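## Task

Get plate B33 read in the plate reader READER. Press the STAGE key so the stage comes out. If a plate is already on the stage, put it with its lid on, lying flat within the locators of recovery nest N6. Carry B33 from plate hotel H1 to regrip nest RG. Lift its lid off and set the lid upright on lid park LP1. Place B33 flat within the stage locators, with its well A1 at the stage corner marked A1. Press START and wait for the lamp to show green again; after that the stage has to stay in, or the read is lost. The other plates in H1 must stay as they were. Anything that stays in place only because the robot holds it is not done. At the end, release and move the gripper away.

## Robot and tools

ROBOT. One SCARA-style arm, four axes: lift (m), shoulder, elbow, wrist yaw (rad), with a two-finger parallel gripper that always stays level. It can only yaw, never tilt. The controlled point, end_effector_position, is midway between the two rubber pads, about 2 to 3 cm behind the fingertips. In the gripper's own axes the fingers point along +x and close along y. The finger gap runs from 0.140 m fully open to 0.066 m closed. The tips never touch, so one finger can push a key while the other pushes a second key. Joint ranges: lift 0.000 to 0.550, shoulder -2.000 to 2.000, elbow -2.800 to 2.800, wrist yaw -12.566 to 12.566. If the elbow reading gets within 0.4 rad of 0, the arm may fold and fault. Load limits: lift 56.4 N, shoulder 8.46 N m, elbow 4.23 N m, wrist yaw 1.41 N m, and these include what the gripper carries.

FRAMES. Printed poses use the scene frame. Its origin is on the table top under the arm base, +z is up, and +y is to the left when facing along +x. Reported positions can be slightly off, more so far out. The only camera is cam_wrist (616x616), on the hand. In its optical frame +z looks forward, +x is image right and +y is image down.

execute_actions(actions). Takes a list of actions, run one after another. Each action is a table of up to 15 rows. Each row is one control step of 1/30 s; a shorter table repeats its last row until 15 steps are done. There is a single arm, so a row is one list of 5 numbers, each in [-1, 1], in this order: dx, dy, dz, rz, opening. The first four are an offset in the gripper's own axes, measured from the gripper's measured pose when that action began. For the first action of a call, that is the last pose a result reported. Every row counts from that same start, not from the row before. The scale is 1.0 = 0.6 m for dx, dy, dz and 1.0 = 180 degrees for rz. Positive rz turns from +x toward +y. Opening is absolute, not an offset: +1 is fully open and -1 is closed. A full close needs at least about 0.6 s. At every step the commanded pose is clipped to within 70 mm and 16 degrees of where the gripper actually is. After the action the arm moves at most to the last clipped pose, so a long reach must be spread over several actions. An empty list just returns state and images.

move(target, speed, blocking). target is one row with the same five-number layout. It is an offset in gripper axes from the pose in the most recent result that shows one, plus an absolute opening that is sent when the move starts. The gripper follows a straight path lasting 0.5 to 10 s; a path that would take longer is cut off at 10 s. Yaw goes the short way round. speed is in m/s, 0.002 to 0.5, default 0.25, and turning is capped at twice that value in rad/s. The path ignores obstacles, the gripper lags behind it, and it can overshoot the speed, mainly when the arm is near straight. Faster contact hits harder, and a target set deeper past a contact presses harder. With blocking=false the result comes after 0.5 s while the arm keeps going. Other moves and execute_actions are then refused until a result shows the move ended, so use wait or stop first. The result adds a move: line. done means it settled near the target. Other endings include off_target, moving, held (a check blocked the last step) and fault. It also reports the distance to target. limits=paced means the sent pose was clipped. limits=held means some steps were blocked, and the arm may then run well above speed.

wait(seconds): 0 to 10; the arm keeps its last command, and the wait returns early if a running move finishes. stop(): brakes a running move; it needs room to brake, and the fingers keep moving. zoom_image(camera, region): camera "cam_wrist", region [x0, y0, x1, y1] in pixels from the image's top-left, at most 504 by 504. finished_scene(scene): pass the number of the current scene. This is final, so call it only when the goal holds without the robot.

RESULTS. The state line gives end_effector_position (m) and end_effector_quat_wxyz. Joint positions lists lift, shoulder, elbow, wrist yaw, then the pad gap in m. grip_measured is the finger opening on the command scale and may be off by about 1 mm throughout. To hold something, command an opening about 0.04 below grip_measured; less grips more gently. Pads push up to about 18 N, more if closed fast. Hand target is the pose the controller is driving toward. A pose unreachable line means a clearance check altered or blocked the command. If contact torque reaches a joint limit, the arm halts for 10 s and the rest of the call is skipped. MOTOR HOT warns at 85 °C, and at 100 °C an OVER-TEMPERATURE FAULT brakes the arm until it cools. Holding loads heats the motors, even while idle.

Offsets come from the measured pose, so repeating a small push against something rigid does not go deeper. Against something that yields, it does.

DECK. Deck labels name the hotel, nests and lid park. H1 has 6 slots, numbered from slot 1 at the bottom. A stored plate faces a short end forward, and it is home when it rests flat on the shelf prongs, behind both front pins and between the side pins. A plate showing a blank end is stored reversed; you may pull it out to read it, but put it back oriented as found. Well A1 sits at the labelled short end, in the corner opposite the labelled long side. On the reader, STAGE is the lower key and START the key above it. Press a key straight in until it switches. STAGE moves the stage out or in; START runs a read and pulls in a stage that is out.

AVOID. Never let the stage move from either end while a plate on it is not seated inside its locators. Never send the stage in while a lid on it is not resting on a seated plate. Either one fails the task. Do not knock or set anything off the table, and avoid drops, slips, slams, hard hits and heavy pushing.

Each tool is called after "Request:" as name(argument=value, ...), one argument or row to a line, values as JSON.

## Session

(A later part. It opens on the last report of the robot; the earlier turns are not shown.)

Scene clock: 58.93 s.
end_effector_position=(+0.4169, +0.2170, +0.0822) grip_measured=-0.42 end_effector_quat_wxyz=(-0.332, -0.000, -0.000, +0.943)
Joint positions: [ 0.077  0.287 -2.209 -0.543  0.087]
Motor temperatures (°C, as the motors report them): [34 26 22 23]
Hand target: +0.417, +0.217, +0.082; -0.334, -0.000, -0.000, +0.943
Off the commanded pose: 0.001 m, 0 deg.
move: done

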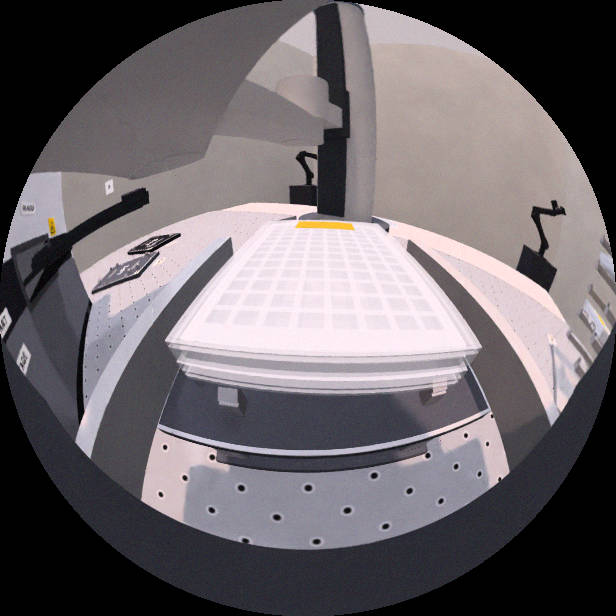

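Request:
move(
  target=[0,0,0.005,0,-0.46],
  speed=0.02,
)

Request:
move(
  target=[0.005,0,0,0,-0.46],
  speed=0.02,
)

Request:
move(
  target=[0,0,-0.008,0,-0.46],
  speed=0.01,
)

Request:
zoom_image(
  camera="cam_wrist",
  region=[150,320,500,500],
)

Scene clock: 59.97 s.
end_effector_position=(+0.4170, +0.2170, +0.0852) grip_measured=-0.42 end_effector_quat_wxyz=(-0.332, -0.000, -0.000, +0.943)
Joint positions: [ 0.08   0.287 -2.209 -0.543  0.087]
Motor temperatures (°C, as the motors report them): [34 26 22 23]
Hand target: +0.417, +0.217, +0.085; -0.332, -0.000, -0.000, +0.943
Off the commanded pose: 0.000 m, 0 deg.
move: done

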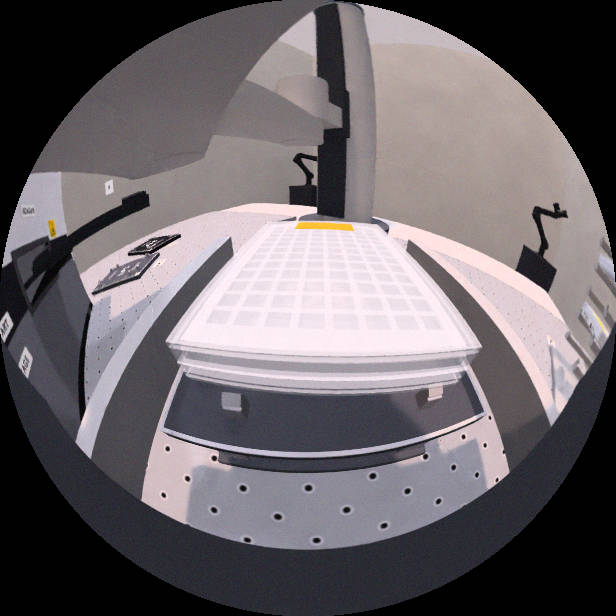

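Scene clock: 60.67 s.
end_effector_position=(+0.4146, +0.2151, +0.0852) grip_measured=-0.42 end_effector_quat_wxyz=(-0.332, -0.000, -0.000, +0.943)
Joint positions: [ 0.08   0.276 -2.184 -0.557  0.087]
Motor temperatures (°C, as the motors report them): [34 26 22 23]
Hand target: +0.415, +0.215, +0.085; -0.332, -0.000, -0.000, +0.943
Off the commanded pose: 0.000 m, 0 deg.
move: done

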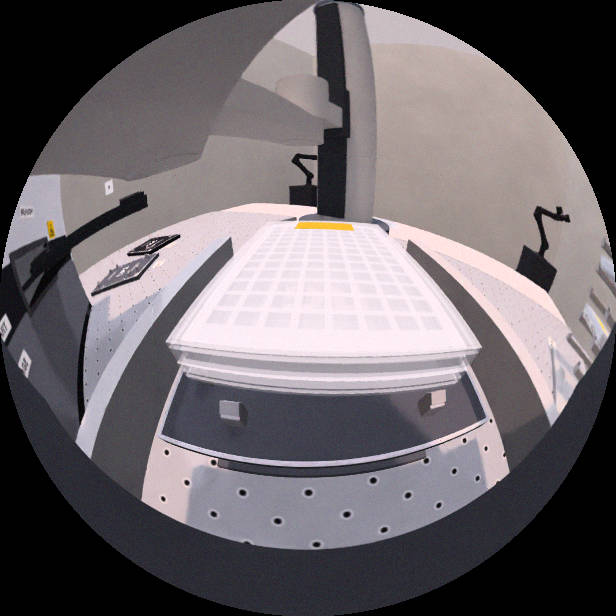

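Scene clock: 61.37 s.
end_effector_position=(+0.4149, +0.2148, +0.0807) grip_measured=-0.44 end_effector_quat_wxyz=(-0.333, -0.000, -0.000, +0.943)
Joint positions: [ 0.076  0.276 -2.184 -0.555  0.087]
Motor temperatures (°C, as the motors report them): [34 26 22 23]
Hand target: +0.415, +0.215, +0.080; -0.332, -0.000, -0.000, +0.943
Off the commanded pose: 0.001 m, 0 deg.
move: done

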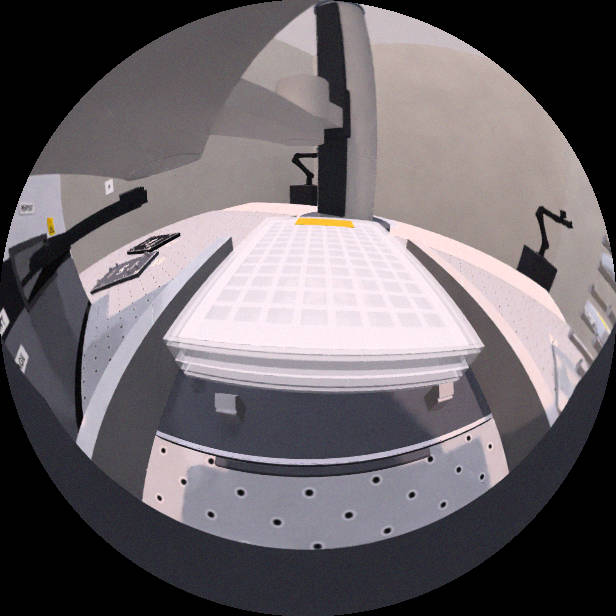

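Region (150, 320, 500, 500) of cam_wrist's 616x616 image, scaled by 1.440, with more detail than that image has; it fills the top 259 rows of this view, and the rest is white.

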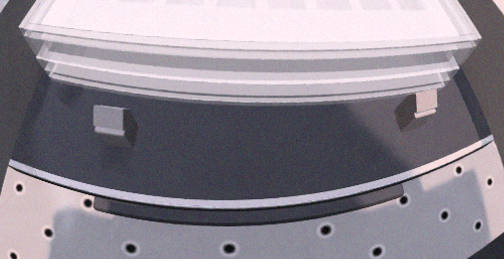

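Request:
execute_actions(
  actions=[
    [[0,0,0.002,0,-0.4],[0,0,0.002,0,-0.37],[0,0,0.002,0,-0.34],[0,0,0.002,0,-0.3],[0,0,0.002,0,-0.2],[0,0,0.002,0,0.2]],
  ],
)

Request:
move(
  target=[-0.03,0,0.1,0,0.6],
)

Request:
zoom_image(
  camera="cam_wrist",
  region=[200,230,450,480],
)

Scene clock: 62.23 s.
end_effector_position=(+0.4150, +0.2147, +0.0819) grip_measured=+0.20 end_effector_quat_wxyz=(-0.333, -0.000, -0.000, +0.943)
Joint positions: [ 0.077  0.275 -2.184 -0.555  0.11 ]
Motor temperatures (°C, as the motors report them): [34 26 22 23]
Hand target: +0.415, +0.215, +0.082; -0.333, -0.000, -0.000, +0.943
Off the commanded pose: 0.000 m, 0 deg.

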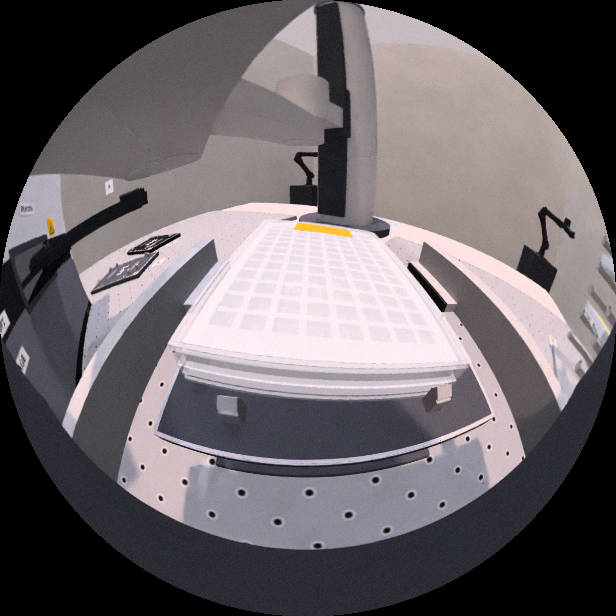

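Scene clock: 63.00 s.
end_effector_position=(+0.4289, +0.2261, +0.1420) grip_measured=+0.60 end_effector_quat_wxyz=(-0.332, -0.000, -0.000, +0.943)
Joint positions: [ 0.137  0.348 -2.348 -0.464  0.125]
Motor temperatures (°C, as the motors report them): [34 26 22 23]
Hand target: +0.429, +0.226, +0.142; -0.333, -0.000, -0.000, +0.943
Off the commanded pose: 0.000 m, 0 deg.
move: done

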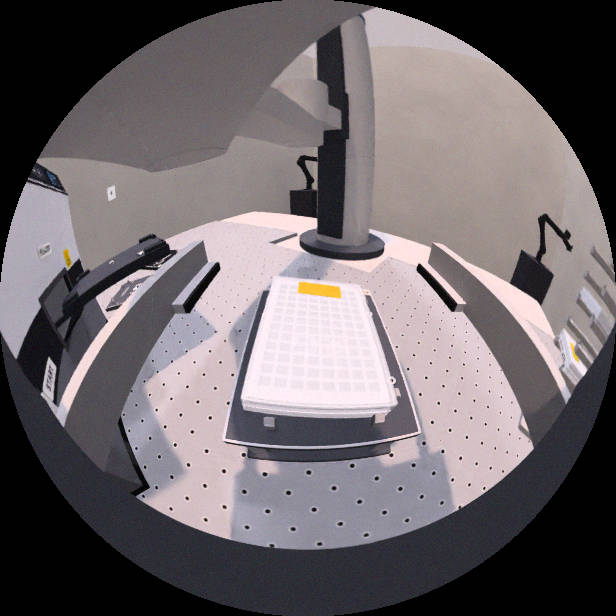

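Region (200, 230, 450, 480) of cam_wrist's 616x616 image, scaled by 2.016, with more detail than that image has.

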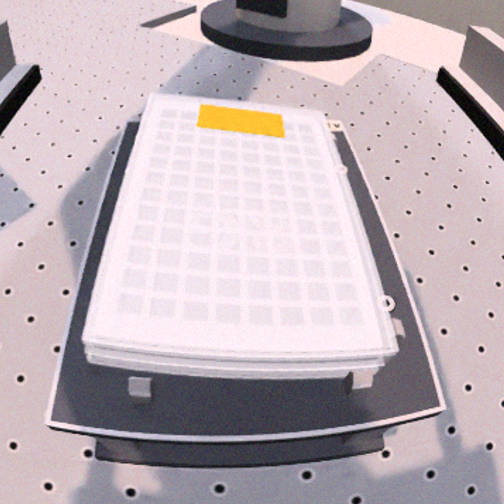

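Request:
move(
  target=[0.03,-0.002,-0.094,0,0],
  speed=0.15,
)

Request:
execute_actions(
  actions=[
    [[0,0,0,0,-0.1],[0,0,0,0,-0.2],[0,0,0,0,-0.25],[0,0,0,0,-0.28],[0,0,0,0,-0.3],[0,0,0,0,-0.32],[0,0,0,0,-0.34],[0,0,0,0,-0.36],[0,0,0,0,-0.38],[0,0,0,0,-0.4],[0,0,0,0,-0.41],[0,0,0,0,-0.42]],
    [[0,-0.003,0,0,-0.42]],
    [[0,0,0,0,0]],
  ],
)

Scene clock: 64.27 s.
end_effector_position=(+0.4142, +0.2157, +0.0855) grip_measured=+0.00 end_effector_quat_wxyz=(-0.333, -0.000, -0.000, +0.943)
Joint positions: [ 0.081  0.278 -2.184 -0.557  0.103]
Motor temperatures (°C, as the motors report them): [34 26 22 23]
Hand target: +0.414, +0.216, +0.086; -0.332, -0.000, -0.000, +0.943
Off the commanded pose: 0.000 m, 0 deg.
move: done

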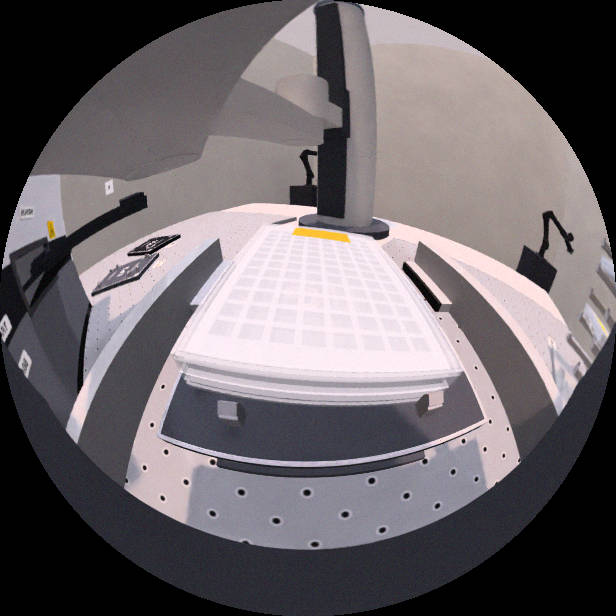

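Scene clock: 65.77 s.
end_effector_position=(+0.4131, +0.2170, +0.0855) grip_measured=+0.00 end_effector_quat_wxyz=(-0.333, -0.000, -0.000, +0.943)
Joint positions: [ 0.081  0.282 -2.185 -0.56   0.103]
Motor temperatures (°C, as the motors report them): [34 26 22 23]
Hand target: +0.413, +0.217, +0.086; -0.333, -0.000, -0.000, +0.943
Off the commanded pose: 0.000 m, 0 deg.

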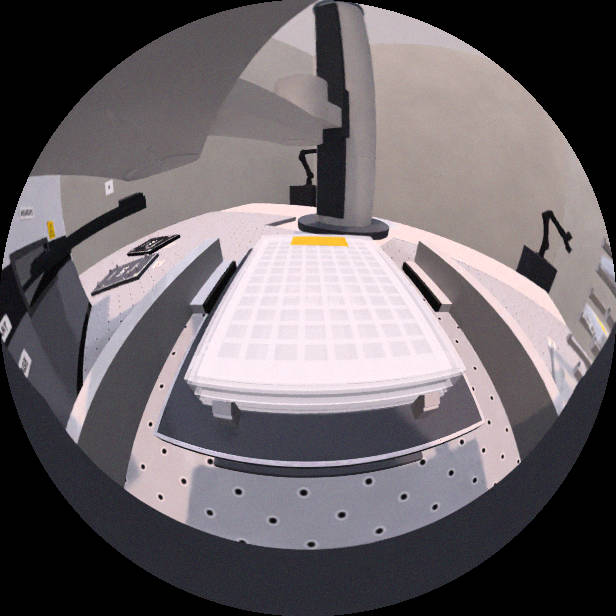

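Request:
execute_actions(
  actions=[
    [[0.008,0,0.004,0,-0.2]],
    [[0,0,0,0,-0.3],[0,0,0,0,-0.33],[0,0,0,0,-0.36],[0,0,0,0,-0.38],[0,0,0,0,-0.4],[0,0,0,0,-0.42],[0,0,0,0,-0.44],[0,0,0,0,-0.46],[0,0,0,0,-0.48],[0,0,0,0,-0.5]],
  ],
)

Request:
move(
  target=[0,0,0.04,0,-0.5],
  speed=0.04,
)

Scene clock: 67.50 s.
end_effector_position=(+0.4099, +0.2134, +0.0880) grip_measured=-0.47 end_effector_quat_wxyz=(-0.334, -0.000, -0.000, +0.943)
Joint positions: [ 0.083  0.264 -2.146 -0.579  0.086]
Motor temperatures (°C, as the motors report them): [34 26 22 23]
Hand target: +0.409, +0.214, +0.088; -0.333, -0.000, -0.000, +0.943
Off the commanded pose: 0.001 m, 0 deg.

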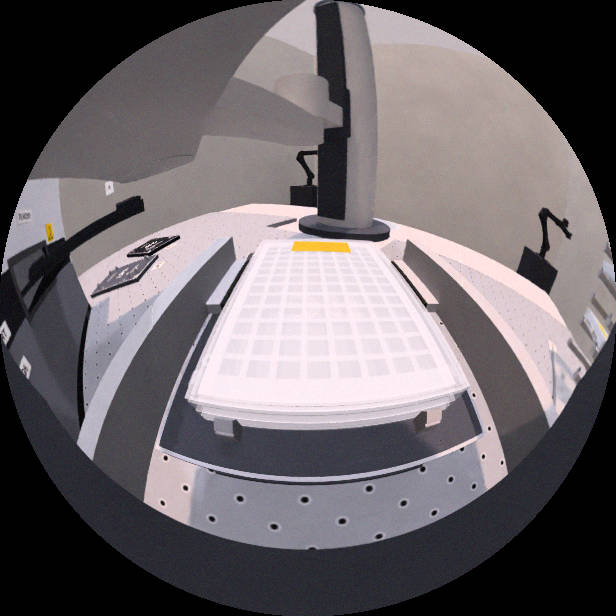

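Scene clock: 68.33 s.
end_effector_position=(+0.4100, +0.2134, +0.1120) grip_measured=-0.47 end_effector_quat_wxyz=(-0.334, -0.000, -0.000, +0.943)
Joint positions: [ 0.107  0.264 -2.146 -0.579  0.085]
Motor temperatures (°C, as the motors report them): [34 26 22 23]
Hand target: +0.410, +0.213, +0.112; -0.334, -0.000, -0.000, +0.943
Off the commanded pose: 0.000 m, 0 deg.
move: done

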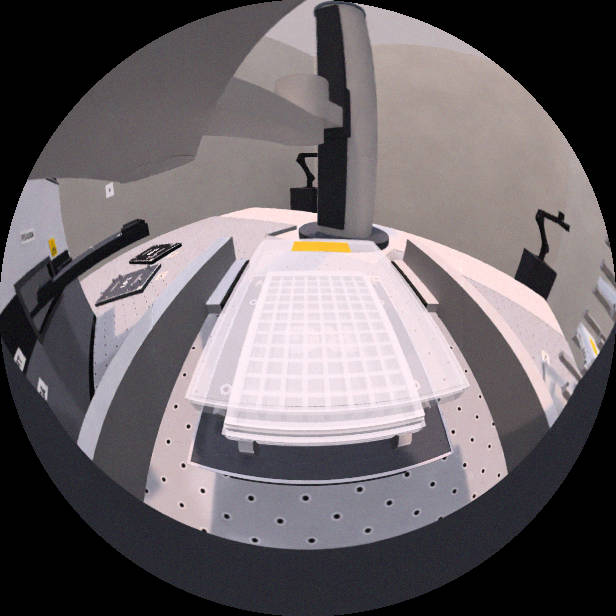

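Request:
move(
  target=[0,0,0.17,0,-0.51],
  speed=0.4,
)

Request:
move(
  target=[0.317,0.691,0,0.594,-0.51],
  speed=0.4,
)

Request:
move(
  target=[0,0,-0.24,0,-0.51],
  speed=0.3,
)

Request:
zoom_image(
  camera="cam_wrist",
  region=[170,220,490,520],
)

Scene clock: 69.90 s.
end_effector_position=(+0.4100, +0.2134, +0.2140) grip_measured=-0.47 end_effector_quat_wxyz=(-0.334, -0.000, -0.000, +0.943)
Joint positions: [ 0.209  0.264 -2.146 -0.579  0.085]
Motor temperatures (°C, as the motors report them): [34 26 22 23]
Hand target: +0.410, +0.213, +0.214; -0.334, -0.000, -0.000, +0.943
Off the commanded pose: 0.000 m, 0 deg.
move: done

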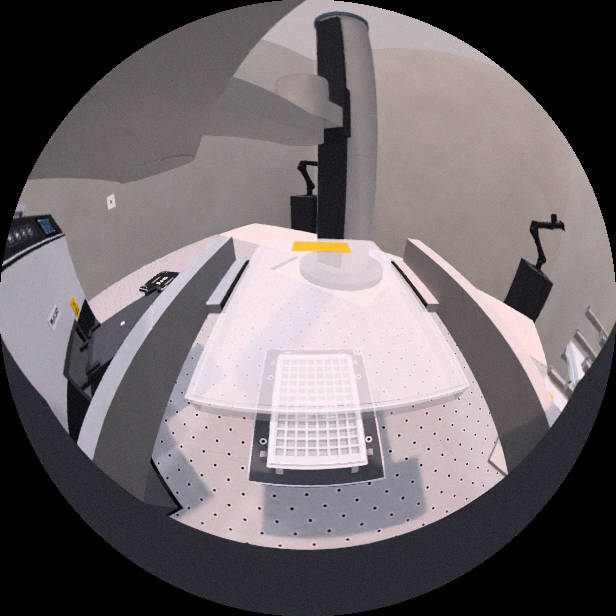

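Scene clock: 72.73 s.
end_effector_position=(+0.5238, -0.2290, +0.2140) grip_measured=-0.47 end_effector_quat_wxyz=(+0.956, +0.000, +0.000, -0.293)
Joint positions: [ 0.209 -1.464 -1.115  1.984  0.085]
Motor temperatures (°C, as the motors report them): [34 26 22 23]
Hand target: +0.524, -0.229, +0.214; +0.956, +0.000, +0.000, -0.293
Off the commanded pose: 0.001 m, 0 deg.
move: done

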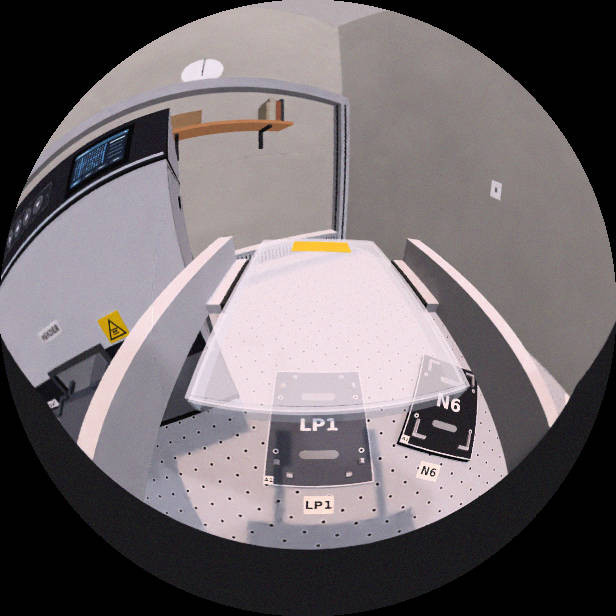

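Scene clock: 73.67 s.
end_effector_position=(+0.5238, -0.2289, +0.0700) grip_measured=-0.47 end_effector_quat_wxyz=(+0.956, +0.000, +0.000, -0.293)
Joint positions: [ 0.065 -1.464 -1.115  1.984  0.085]
Motor temperatures (°C, as the motors report them): [34 26 22 23]
Hand target: +0.524, -0.229, +0.070; +0.956, +0.000, +0.000, -0.293
Off the commanded pose: 0.000 m, 0 deg.
move: done

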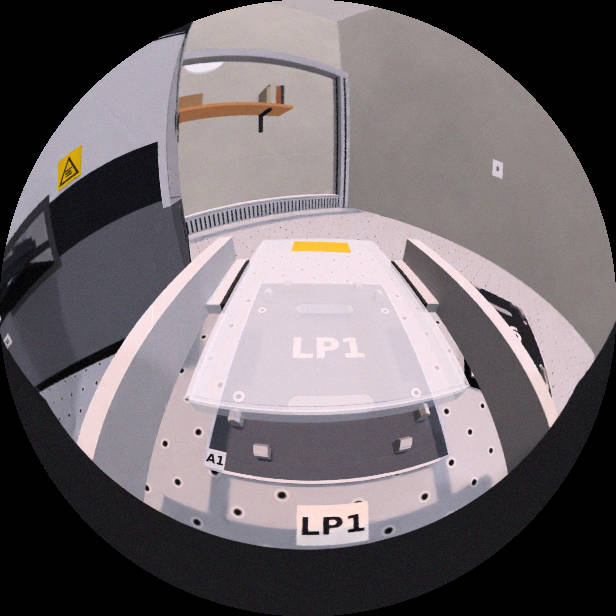

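Region (170, 220, 490, 520) of cam_wrist's 616x616 image, scaled by 1.575, with more detail than that image has; it fills the top 472 rows of this view, and the rest is white.

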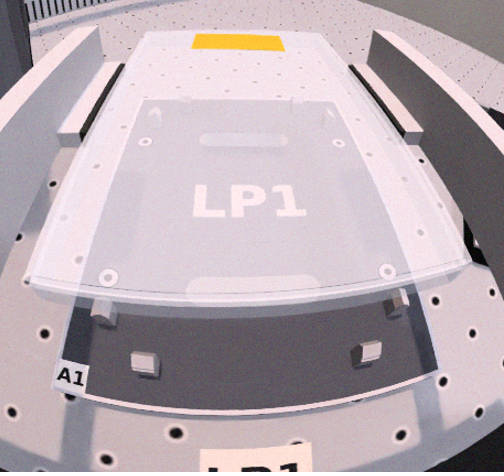

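Request:
move(
  target=[0.001,-0.008,-0.045,-0.004,-0.51],
  speed=0.08,
)

Request:
zoom_image(
  camera="cam_wrist",
  region=[150,220,510,520],
)

Scene clock: 75.00 s.
end_effector_position=(+0.5216, -0.2332, +0.0429) grip_measured=-0.47 end_effector_quat_wxyz=(+0.954, +0.000, +0.000, -0.299)
Joint positions: [ 0.038 -1.474 -1.118  1.984  0.085]
Motor temperatures (°C, as the motors report them): [34 26 22 23]
Hand target: +0.522, -0.233, +0.043; +0.954, +0.000, +0.000, -0.299
Off the commanded pose: 0.000 m, 0 deg.
move: done

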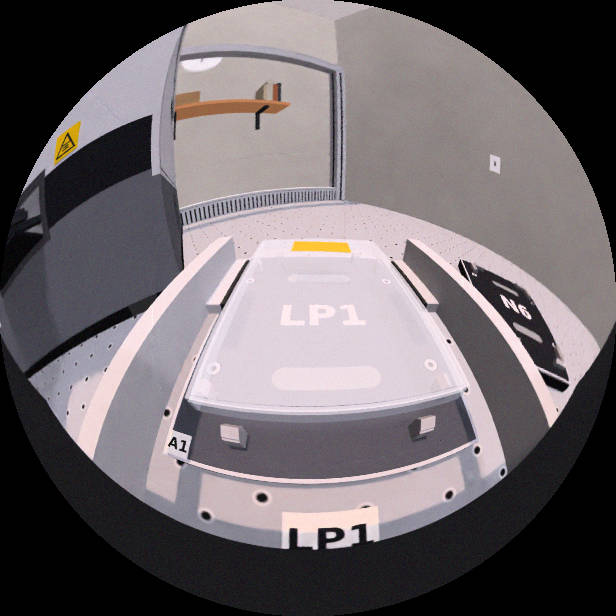

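Region (150, 220, 510, 520) of cam_wrist's 616x616 image, scaled by 1.400, with more detail than that image has.

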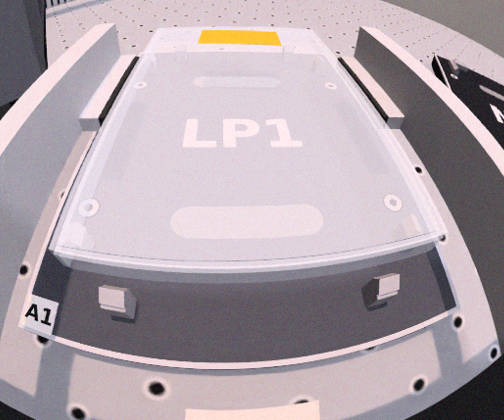

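Request:
move(
  target=[0,0,-0.017,0,-0.51],
  speed=0.015,
)

Request:
zoom_image(
  camera="cam_wrist",
  region=[150,220,510,520],
)

Scene clock: 76.27 s.
end_effector_position=(+0.5217, -0.2330, +0.0327) grip_measured=-0.47 end_effector_quat_wxyz=(+0.954, +0.000, +0.000, -0.299)
Joint positions: [ 0.028 -1.474 -1.117  1.985  0.086]
Motor temperatures (°C, as the motors report them): [34 26 22 23]
Hand target: +0.522, -0.233, +0.033; +0.954, +0.000, +0.000, -0.299
Off the commanded pose: 0.000 m, 0 deg.
move: done

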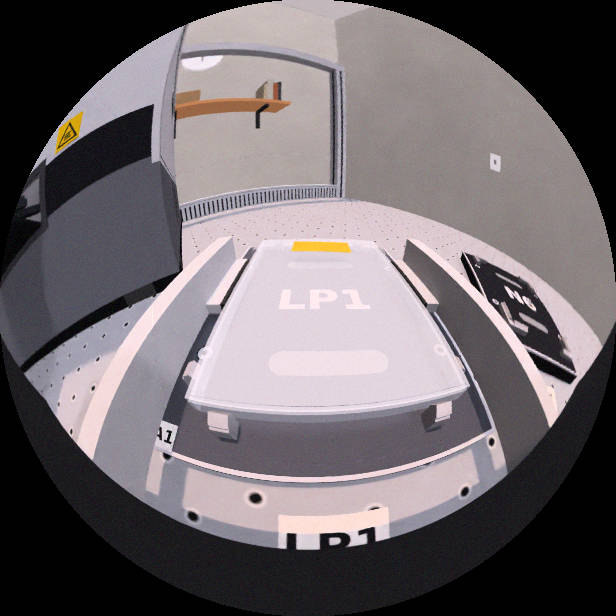

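Region (150, 220, 510, 520) of cam_wrist's 616x616 image, scaled by 1.400, with more detail than that image has.

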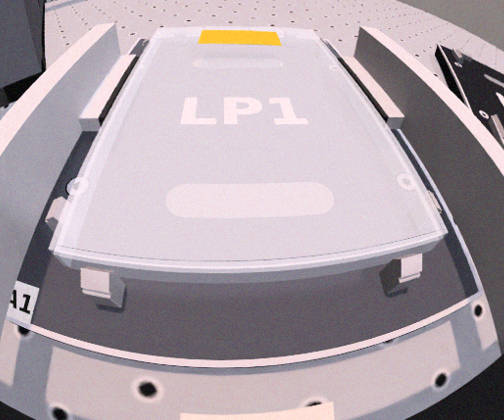

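Request:
move(
  target=[0,0.001,-0.005,0,-0.51],
  speed=0.01,
)

Request:
execute_actions(
  actions=[
    [[0,0,0,0,-0.46],[0,0,0,0,-0.43],[0,0,0,0,-0.4],[0,0,0,0,-0.3],[0,0,0,0,0.1]],
  ],
)

Request:
move(
  target=[-0.03,0,0.1,0,0.1],
)

Request:
zoom_image(
  camera="cam_wrist",
  region=[180,230,460,490],
)

Scene clock: 77.30 s.
end_effector_position=(+0.5219, -0.2326, +0.0297) grip_measured=-0.47 end_effector_quat_wxyz=(+0.954, +0.000, +0.000, -0.299)
Joint positions: [ 0.025 -1.472 -1.117  1.982  0.085]
Motor temperatures (°C, as the motors report them): [34 26 22 23]
Hand target: +0.522, -0.232, +0.030; +0.954, +0.000, +0.000, -0.299
Off the commanded pose: 0.000 m, 0 deg.
move: done

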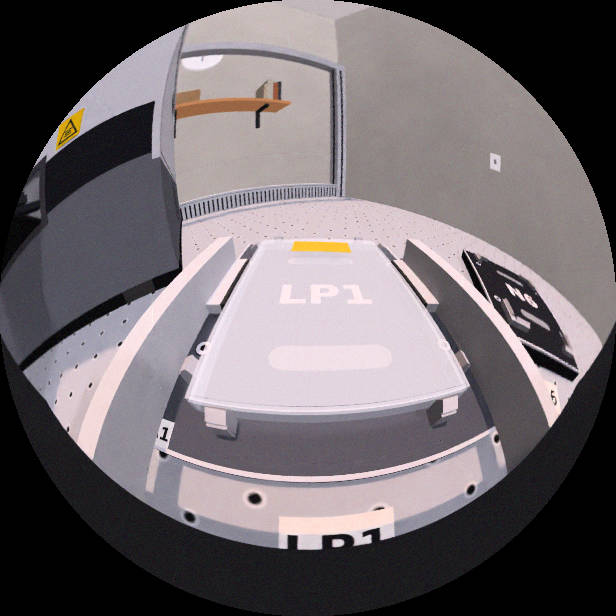

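Scene clock: 77.80 s.
end_effector_position=(+0.5219, -0.2326, +0.0297) grip_measured=+0.10 end_effector_quat_wxyz=(+0.954, +0.000, +0.000, -0.299)
Joint positions: [ 0.025 -1.472 -1.117  1.982  0.107]
Motor temperatures (°C, as the motors report them): [34 26 22 23]
Hand target: +0.522, -0.233, +0.030; +0.954, +0.000, +0.000, -0.299
Off the commanded pose: 0.000 m, 0 deg.

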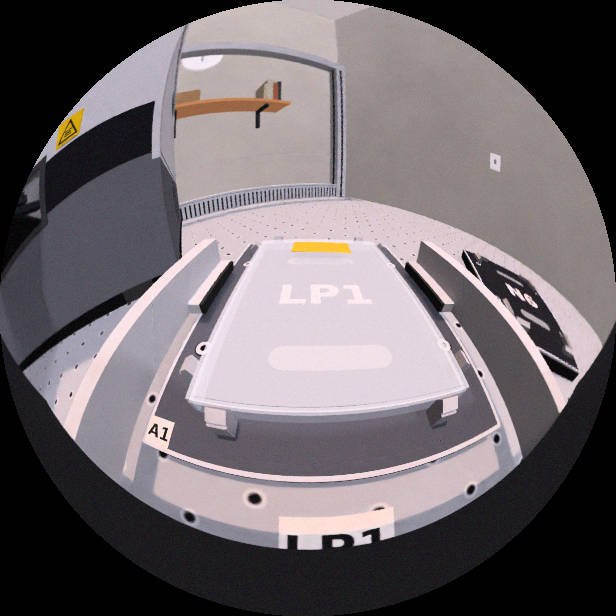

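Scene clock: 78.53 s.
end_effector_position=(+0.5072, -0.2222, +0.0897) grip_measured=+0.10 end_effector_quat_wxyz=(+0.954, +0.000, +0.000, -0.299)
Joint positions: [ 0.085 -1.499 -1.035  1.928  0.107]
Motor temperatures (°C, as the motors report them): [34 26 22 23]
Hand target: +0.507, -0.222, +0.090; +0.954, +0.000, +0.000, -0.299
Off the commanded pose: 0.000 m, 0 deg.
move: done

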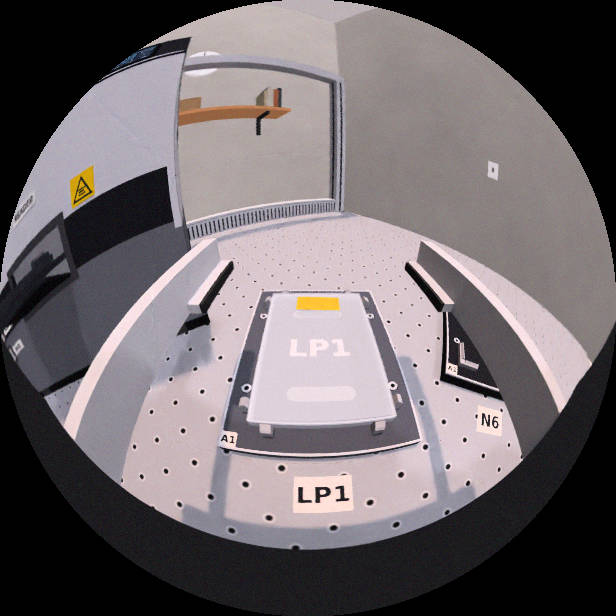

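Region (180, 230, 460, 490) of cam_wrist's 616x616 image, scaled by 1.800, with more detail than that image has; it fills the top 468 rows of this view, and the rest is white.

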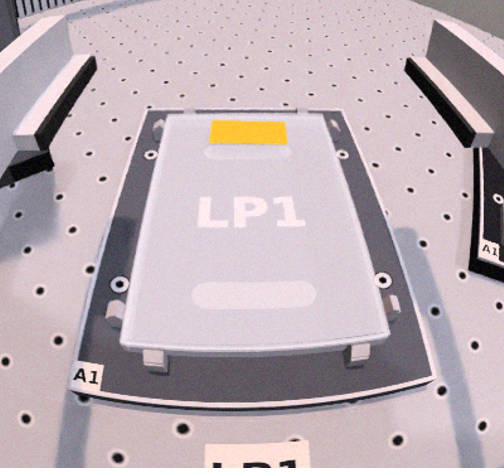

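Request:
move(
  target=[0,0,0.17,0,0.1],
  speed=0.4,
)

Request:
move(
  target=[-0.5475,0.5035,0,0.41,0.1],
  speed=0.35,
)

Request:
move(
  target=[0,0,-0.183,0,0.1],
  speed=0.2,
)

Scene clock: 79.90 s.
end_effector_position=(+0.5072, -0.2223, +0.1918) grip_measured=+0.10 end_effector_quat_wxyz=(+0.954, +0.000, +0.000, -0.299)
Joint positions: [ 0.187 -1.499 -1.036  1.928  0.107]
Motor temperatures (°C, as the motors report them): [34 26 22 23]
Hand target: +0.507, -0.222, +0.192; +0.954, +0.000, +0.000, -0.299
Off the commanded pose: 0.000 m, 0 deg.
move: done

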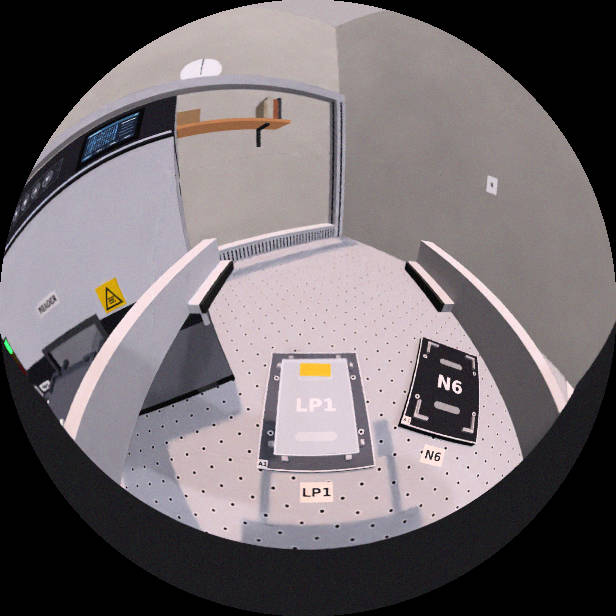

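Scene clock: 82.20 s.
end_effector_position=(+0.4092, +0.2134, +0.1918) grip_measured=+0.10 end_effector_quat_wxyz=(+0.943, +0.000, +0.000, +0.334)
Joint positions: [ 0.187 -0.232 -0.679  1.592  0.107]
Motor temperatures (°C, as the motors report them): [34 26 22 23]
Hand target: +0.409, +0.213, +0.192; +0.943, +0.000, +0.000, +0.334
Off the commanded pose: 0.000 m, 0 deg.
move: done

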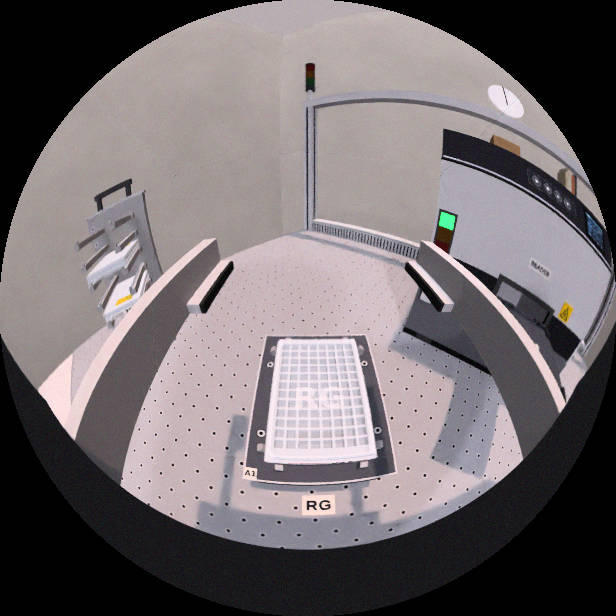

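Scene clock: 83.13 s.
end_effector_position=(+0.4091, +0.2134, +0.0819) grip_measured=+0.10 end_effector_quat_wxyz=(+0.943, +0.000, +0.000, +0.334)
Joint positions: [ 0.077 -0.232 -0.679  1.592  0.107]
Motor temperatures (°C, as the motors report them): [34 26 22 23]
Hand target: +0.409, +0.213, +0.082; +0.943, +0.000, +0.000, +0.334
Off the commanded pose: 0.000 m, 0 deg.
move: done

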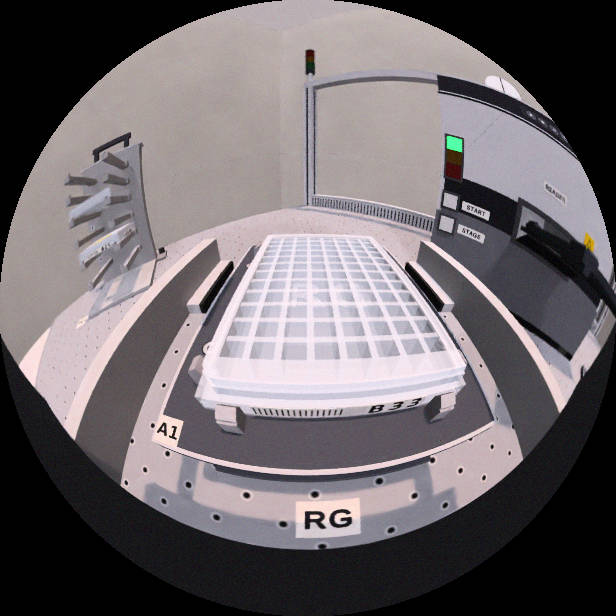

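Request:
execute_actions(
  actions=[
    [[0,-0.003,-0.003,0,-0.25]],
    [[0,0,0,0,-0.3],[0,0,0,0,-0.33],[0,0,0,0,-0.36],[0,0,0,0,-0.38],[0,0,0,0,-0.4],[0,0,0,0,-0.42],[0,0,0,0,-0.44],[0,0,0,0,-0.46],[0,0,0,0,-0.48],[0,0,0,0,-0.5],[0,0,0,0,-0.52]],
    [[0,0,0,0,-0.52]],
  ],
)

Scene clock: 84.87 s.
end_effector_position=(+0.4103, +0.2120, +0.0801) grip_measured=-0.47 end_effector_quat_wxyz=(+0.943, +0.000, +0.000, +0.334)
Joint positions: [ 0.075 -0.242 -0.678  1.602  0.086]
Motor temperatures (°C, as the motors report them): [34 26 22 23]
Hand target: +0.410, +0.212, +0.080; +0.943, +0.000, +0.000, +0.334
Off the commanded pose: 0.000 m, 0 deg.

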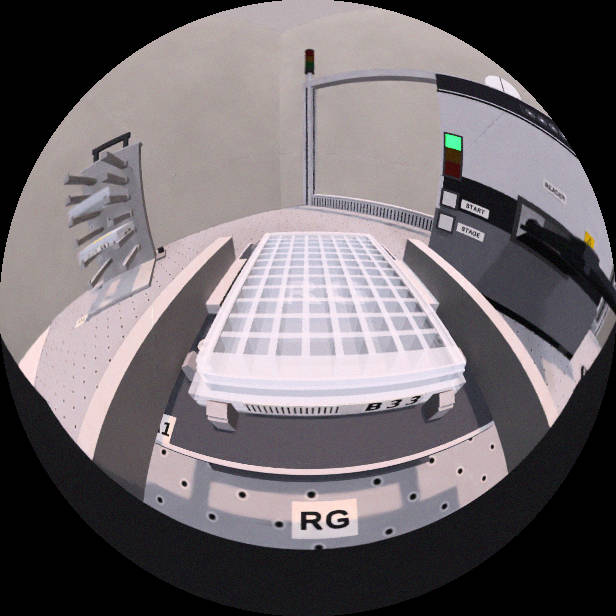

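Request:
move(
  target=[0,0,0.19,0,-0.52],
  speed=0.2,
)

Request:
move(
  target=[-0.0643,-0.383,0,-0.2167,-0.52],
  speed=0.25,
)

Request:
zoom_image(
  camera="cam_wrist",
  region=[150,200,510,520],
)

Scene clock: 86.13 s.
end_effector_position=(+0.4104, +0.2120, +0.1941) grip_measured=-0.47 end_effector_quat_wxyz=(+0.943, +0.000, +0.000, +0.334)
Joint positions: [ 0.189 -0.242 -0.678  1.602  0.086]
Motor temperatures (°C, as the motors report them): [34 26 22 23]
Hand target: +0.410, +0.212, +0.194; +0.943, +0.000, +0.000, +0.334
Off the commanded pose: 0.000 m, 0 deg.
move: done

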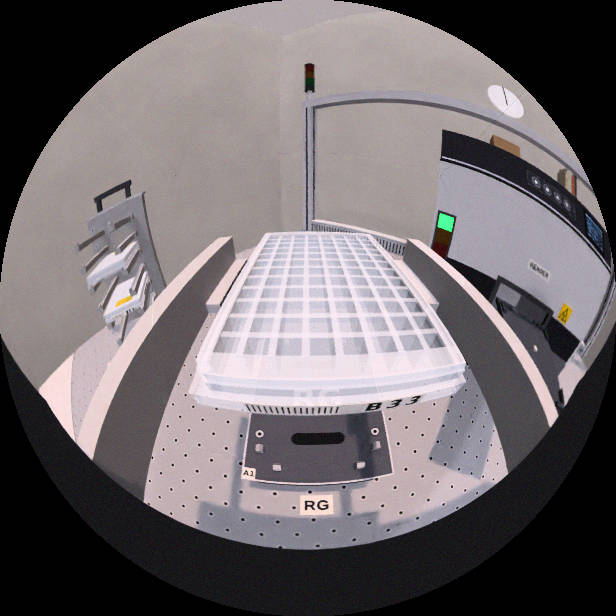

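Scene clock: 87.83 s.
end_effector_position=(+0.5253, +0.0089, +0.1941) grip_measured=-0.47 end_effector_quat_wxyz=(+1.000, +0.000, +0.000, -0.000)
Joint positions: [ 0.189 -0.943 -0.82   1.762  0.086]
Motor temperatures (°C, as the motors report them): [34 26 22 23]
Hand target: +0.525, +0.009, +0.194; +1.000, +0.000, +0.000, +0.000
Off the commanded pose: 0.000 m, 0 deg.
move: done

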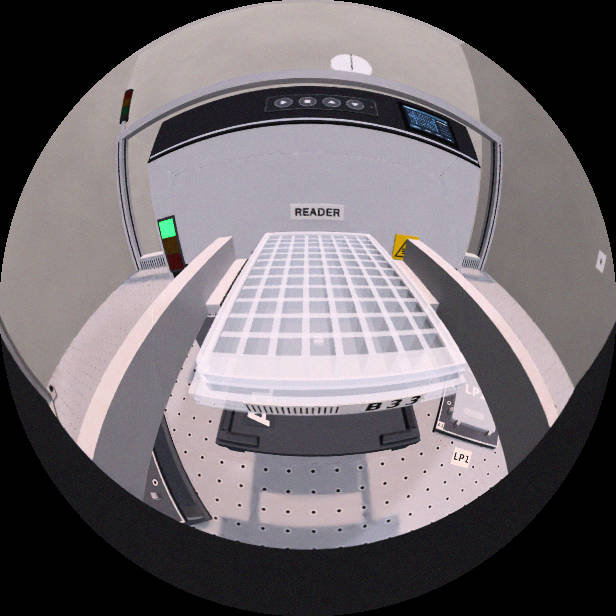

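Region (150, 200, 510, 520) of cam_wrist's 616x616 image, scaled by 1.400, with more detail than that image has.

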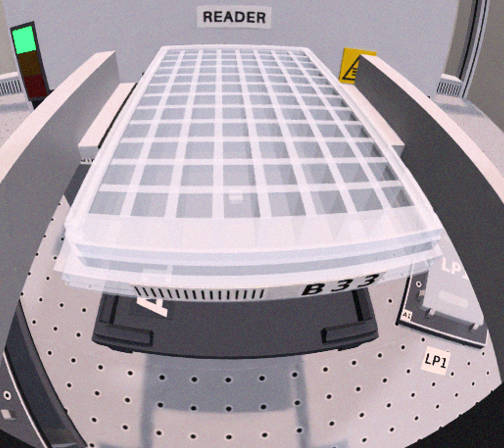

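Request:
move(
  target=[0.009,0,-0.048,0,-0.52],
  speed=0.06,
)

Request:
zoom_image(
  camera="cam_wrist",
  region=[150,300,510,520],
)

Scene clock: 89.03 s.
end_effector_position=(+0.5307, +0.0089, +0.1653) grip_measured=-0.47 end_effector_quat_wxyz=(+1.000, +0.000, +0.000, -0.001)
Joint positions: [ 0.16  -0.938 -0.843  1.78   0.086]
Motor temperatures (°C, as the motors report them): [34 26 22 23]
Hand target: +0.531, +0.009, +0.165; +1.000, +0.000, +0.000, -0.000
Off the commanded pose: 0.000 m, 0 deg.
move: done

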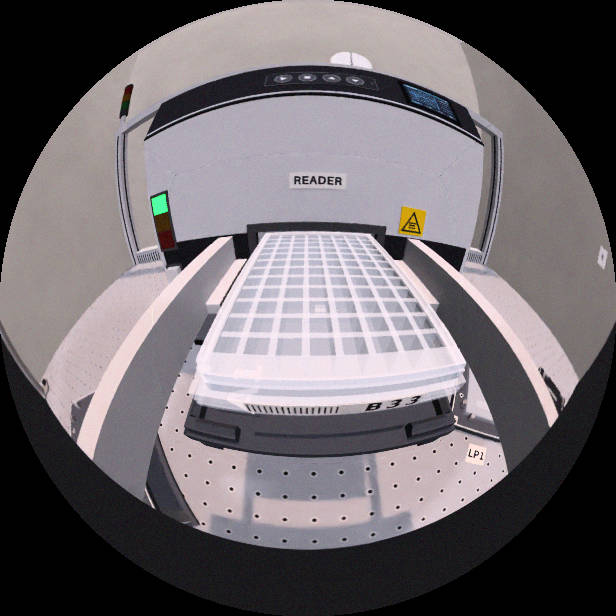

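Region (150, 300, 510, 520) of cam_wrist's 616x616 image, scaled by 1.400, with more detail than that image has.

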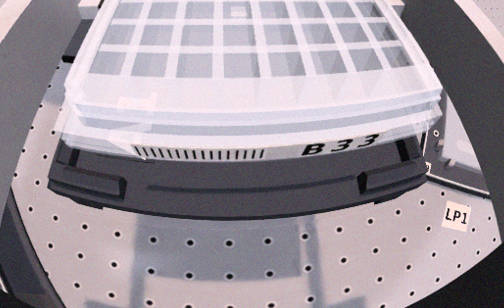

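Request:
move(
  target=[0,0.002,-0.012,0,-0.52],
  speed=0.015,
)

Request:
zoom_image(
  camera="cam_wrist",
  region=[150,300,510,520],
)

Scene clock: 90.03 s.
end_effector_position=(+0.5306, +0.0099, +0.1583) grip_measured=-0.47 end_effector_quat_wxyz=(+1.000, +0.000, +0.000, -0.001)
Joint positions: [ 0.153 -0.932 -0.843  1.774  0.086]
Motor temperatures (°C, as the motors report them): [34 26 22 23]
Hand target: +0.531, +0.010, +0.158; +1.000, +0.000, +0.000, -0.001
Off the commanded pose: 0.000 m, 0 deg.
move: done

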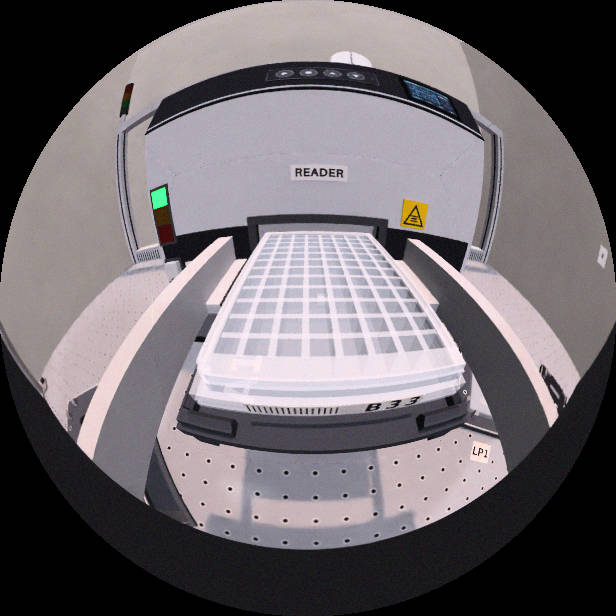

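Region (150, 300, 510, 520) of cam_wrist's 616x616 image, scaled by 1.400, with more detail than that image has.

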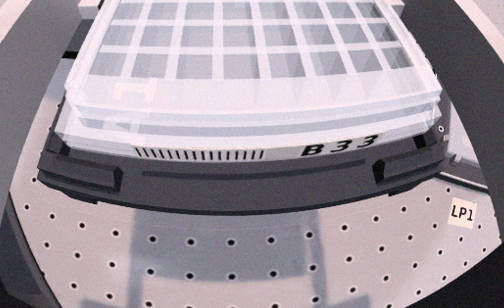

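Request:
move(
  target=[0.002,0,-0.007,0,-0.52],
  speed=0.01,
)

Request:
zoom_image(
  camera="cam_wrist",
  region=[150,300,510,520],
)

Scene clock: 90.97 s.
end_effector_position=(+0.5312, +0.0105, +0.1548) grip_measured=-0.46 end_effector_quat_wxyz=(+1.000, +0.000, +0.000, +0.000)
Joint positions: [ 0.15  -0.93  -0.846  1.776  0.086]
Motor temperatures (°C, as the motors report them): [34 26 22 23]
Hand target: +0.532, +0.010, +0.154; +1.000, +0.000, +0.000, -0.001
Off the commanded pose: 0.001 m, 0 deg.
move: done

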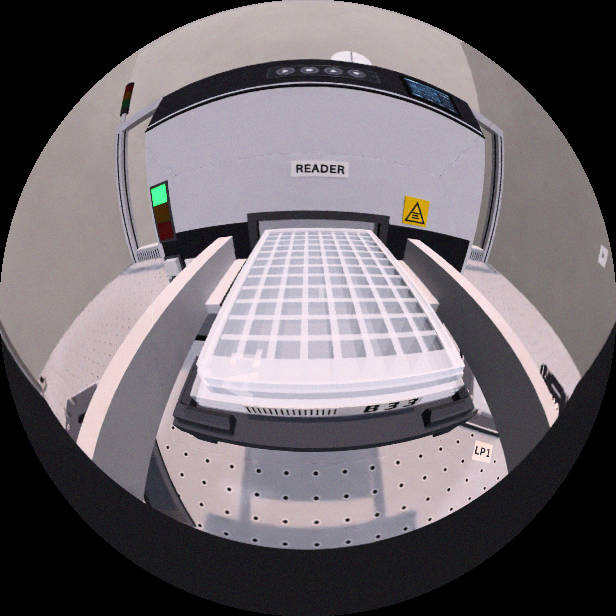

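Region (150, 300, 510, 520) of cam_wrist's 616x616 image, scaled by 1.400, with more detail than that image has.

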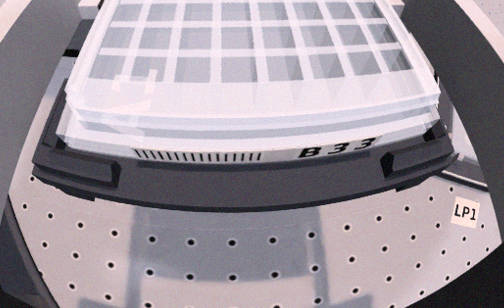

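Request:
execute_actions(
  actions=[
    [[0,0,0.004,0,-0.52]],
    [[-0.004,0.001,0,0,-0.52]],
    [[0,0,-0.002,0,-0.52],[0,0,-0.002,0,-0.52],[0,0,-0.003,0,-0.52],[0,0,-0.004,0,-0.52],[0,0,-0.005,0,-0.52],[0,0,-0.006,0,-0.52],[0,0,-0.007,0,-0.52],[0,0,-0.008,0,-0.52]],
  ],
)

Request:
zoom_image(
  camera="cam_wrist",
  region=[150,200,510,520],
)

Scene clock: 92.80 s.
end_effector_position=(+0.5287, +0.0109, +0.1533) grip_measured=-0.46 end_effector_quat_wxyz=(+1.000, +0.000, +0.000, -0.001)
Joint positions: [ 0.148 -0.93  -0.835  1.763  0.086]
Motor temperatures (°C, as the motors report them): [34 26 22 23]
Hand target: +0.529, +0.012, +0.152; +1.000, +0.000, +0.000, +0.001
Off the commanded pose: 0.001 m, 0 deg.

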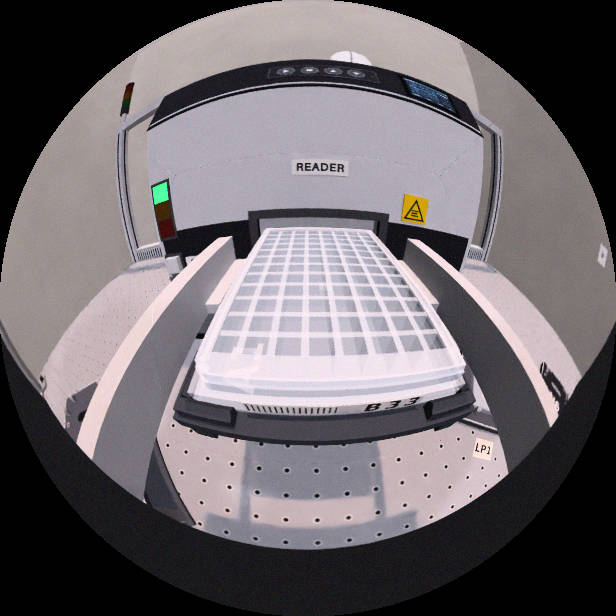

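Region (150, 200, 510, 520) of cam_wrist's 616x616 image, scaled by 1.400, with more detail than that image has.

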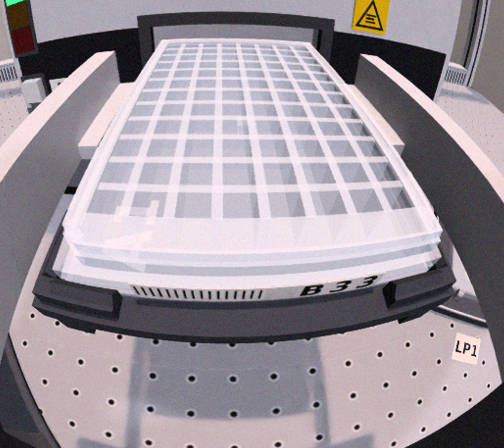

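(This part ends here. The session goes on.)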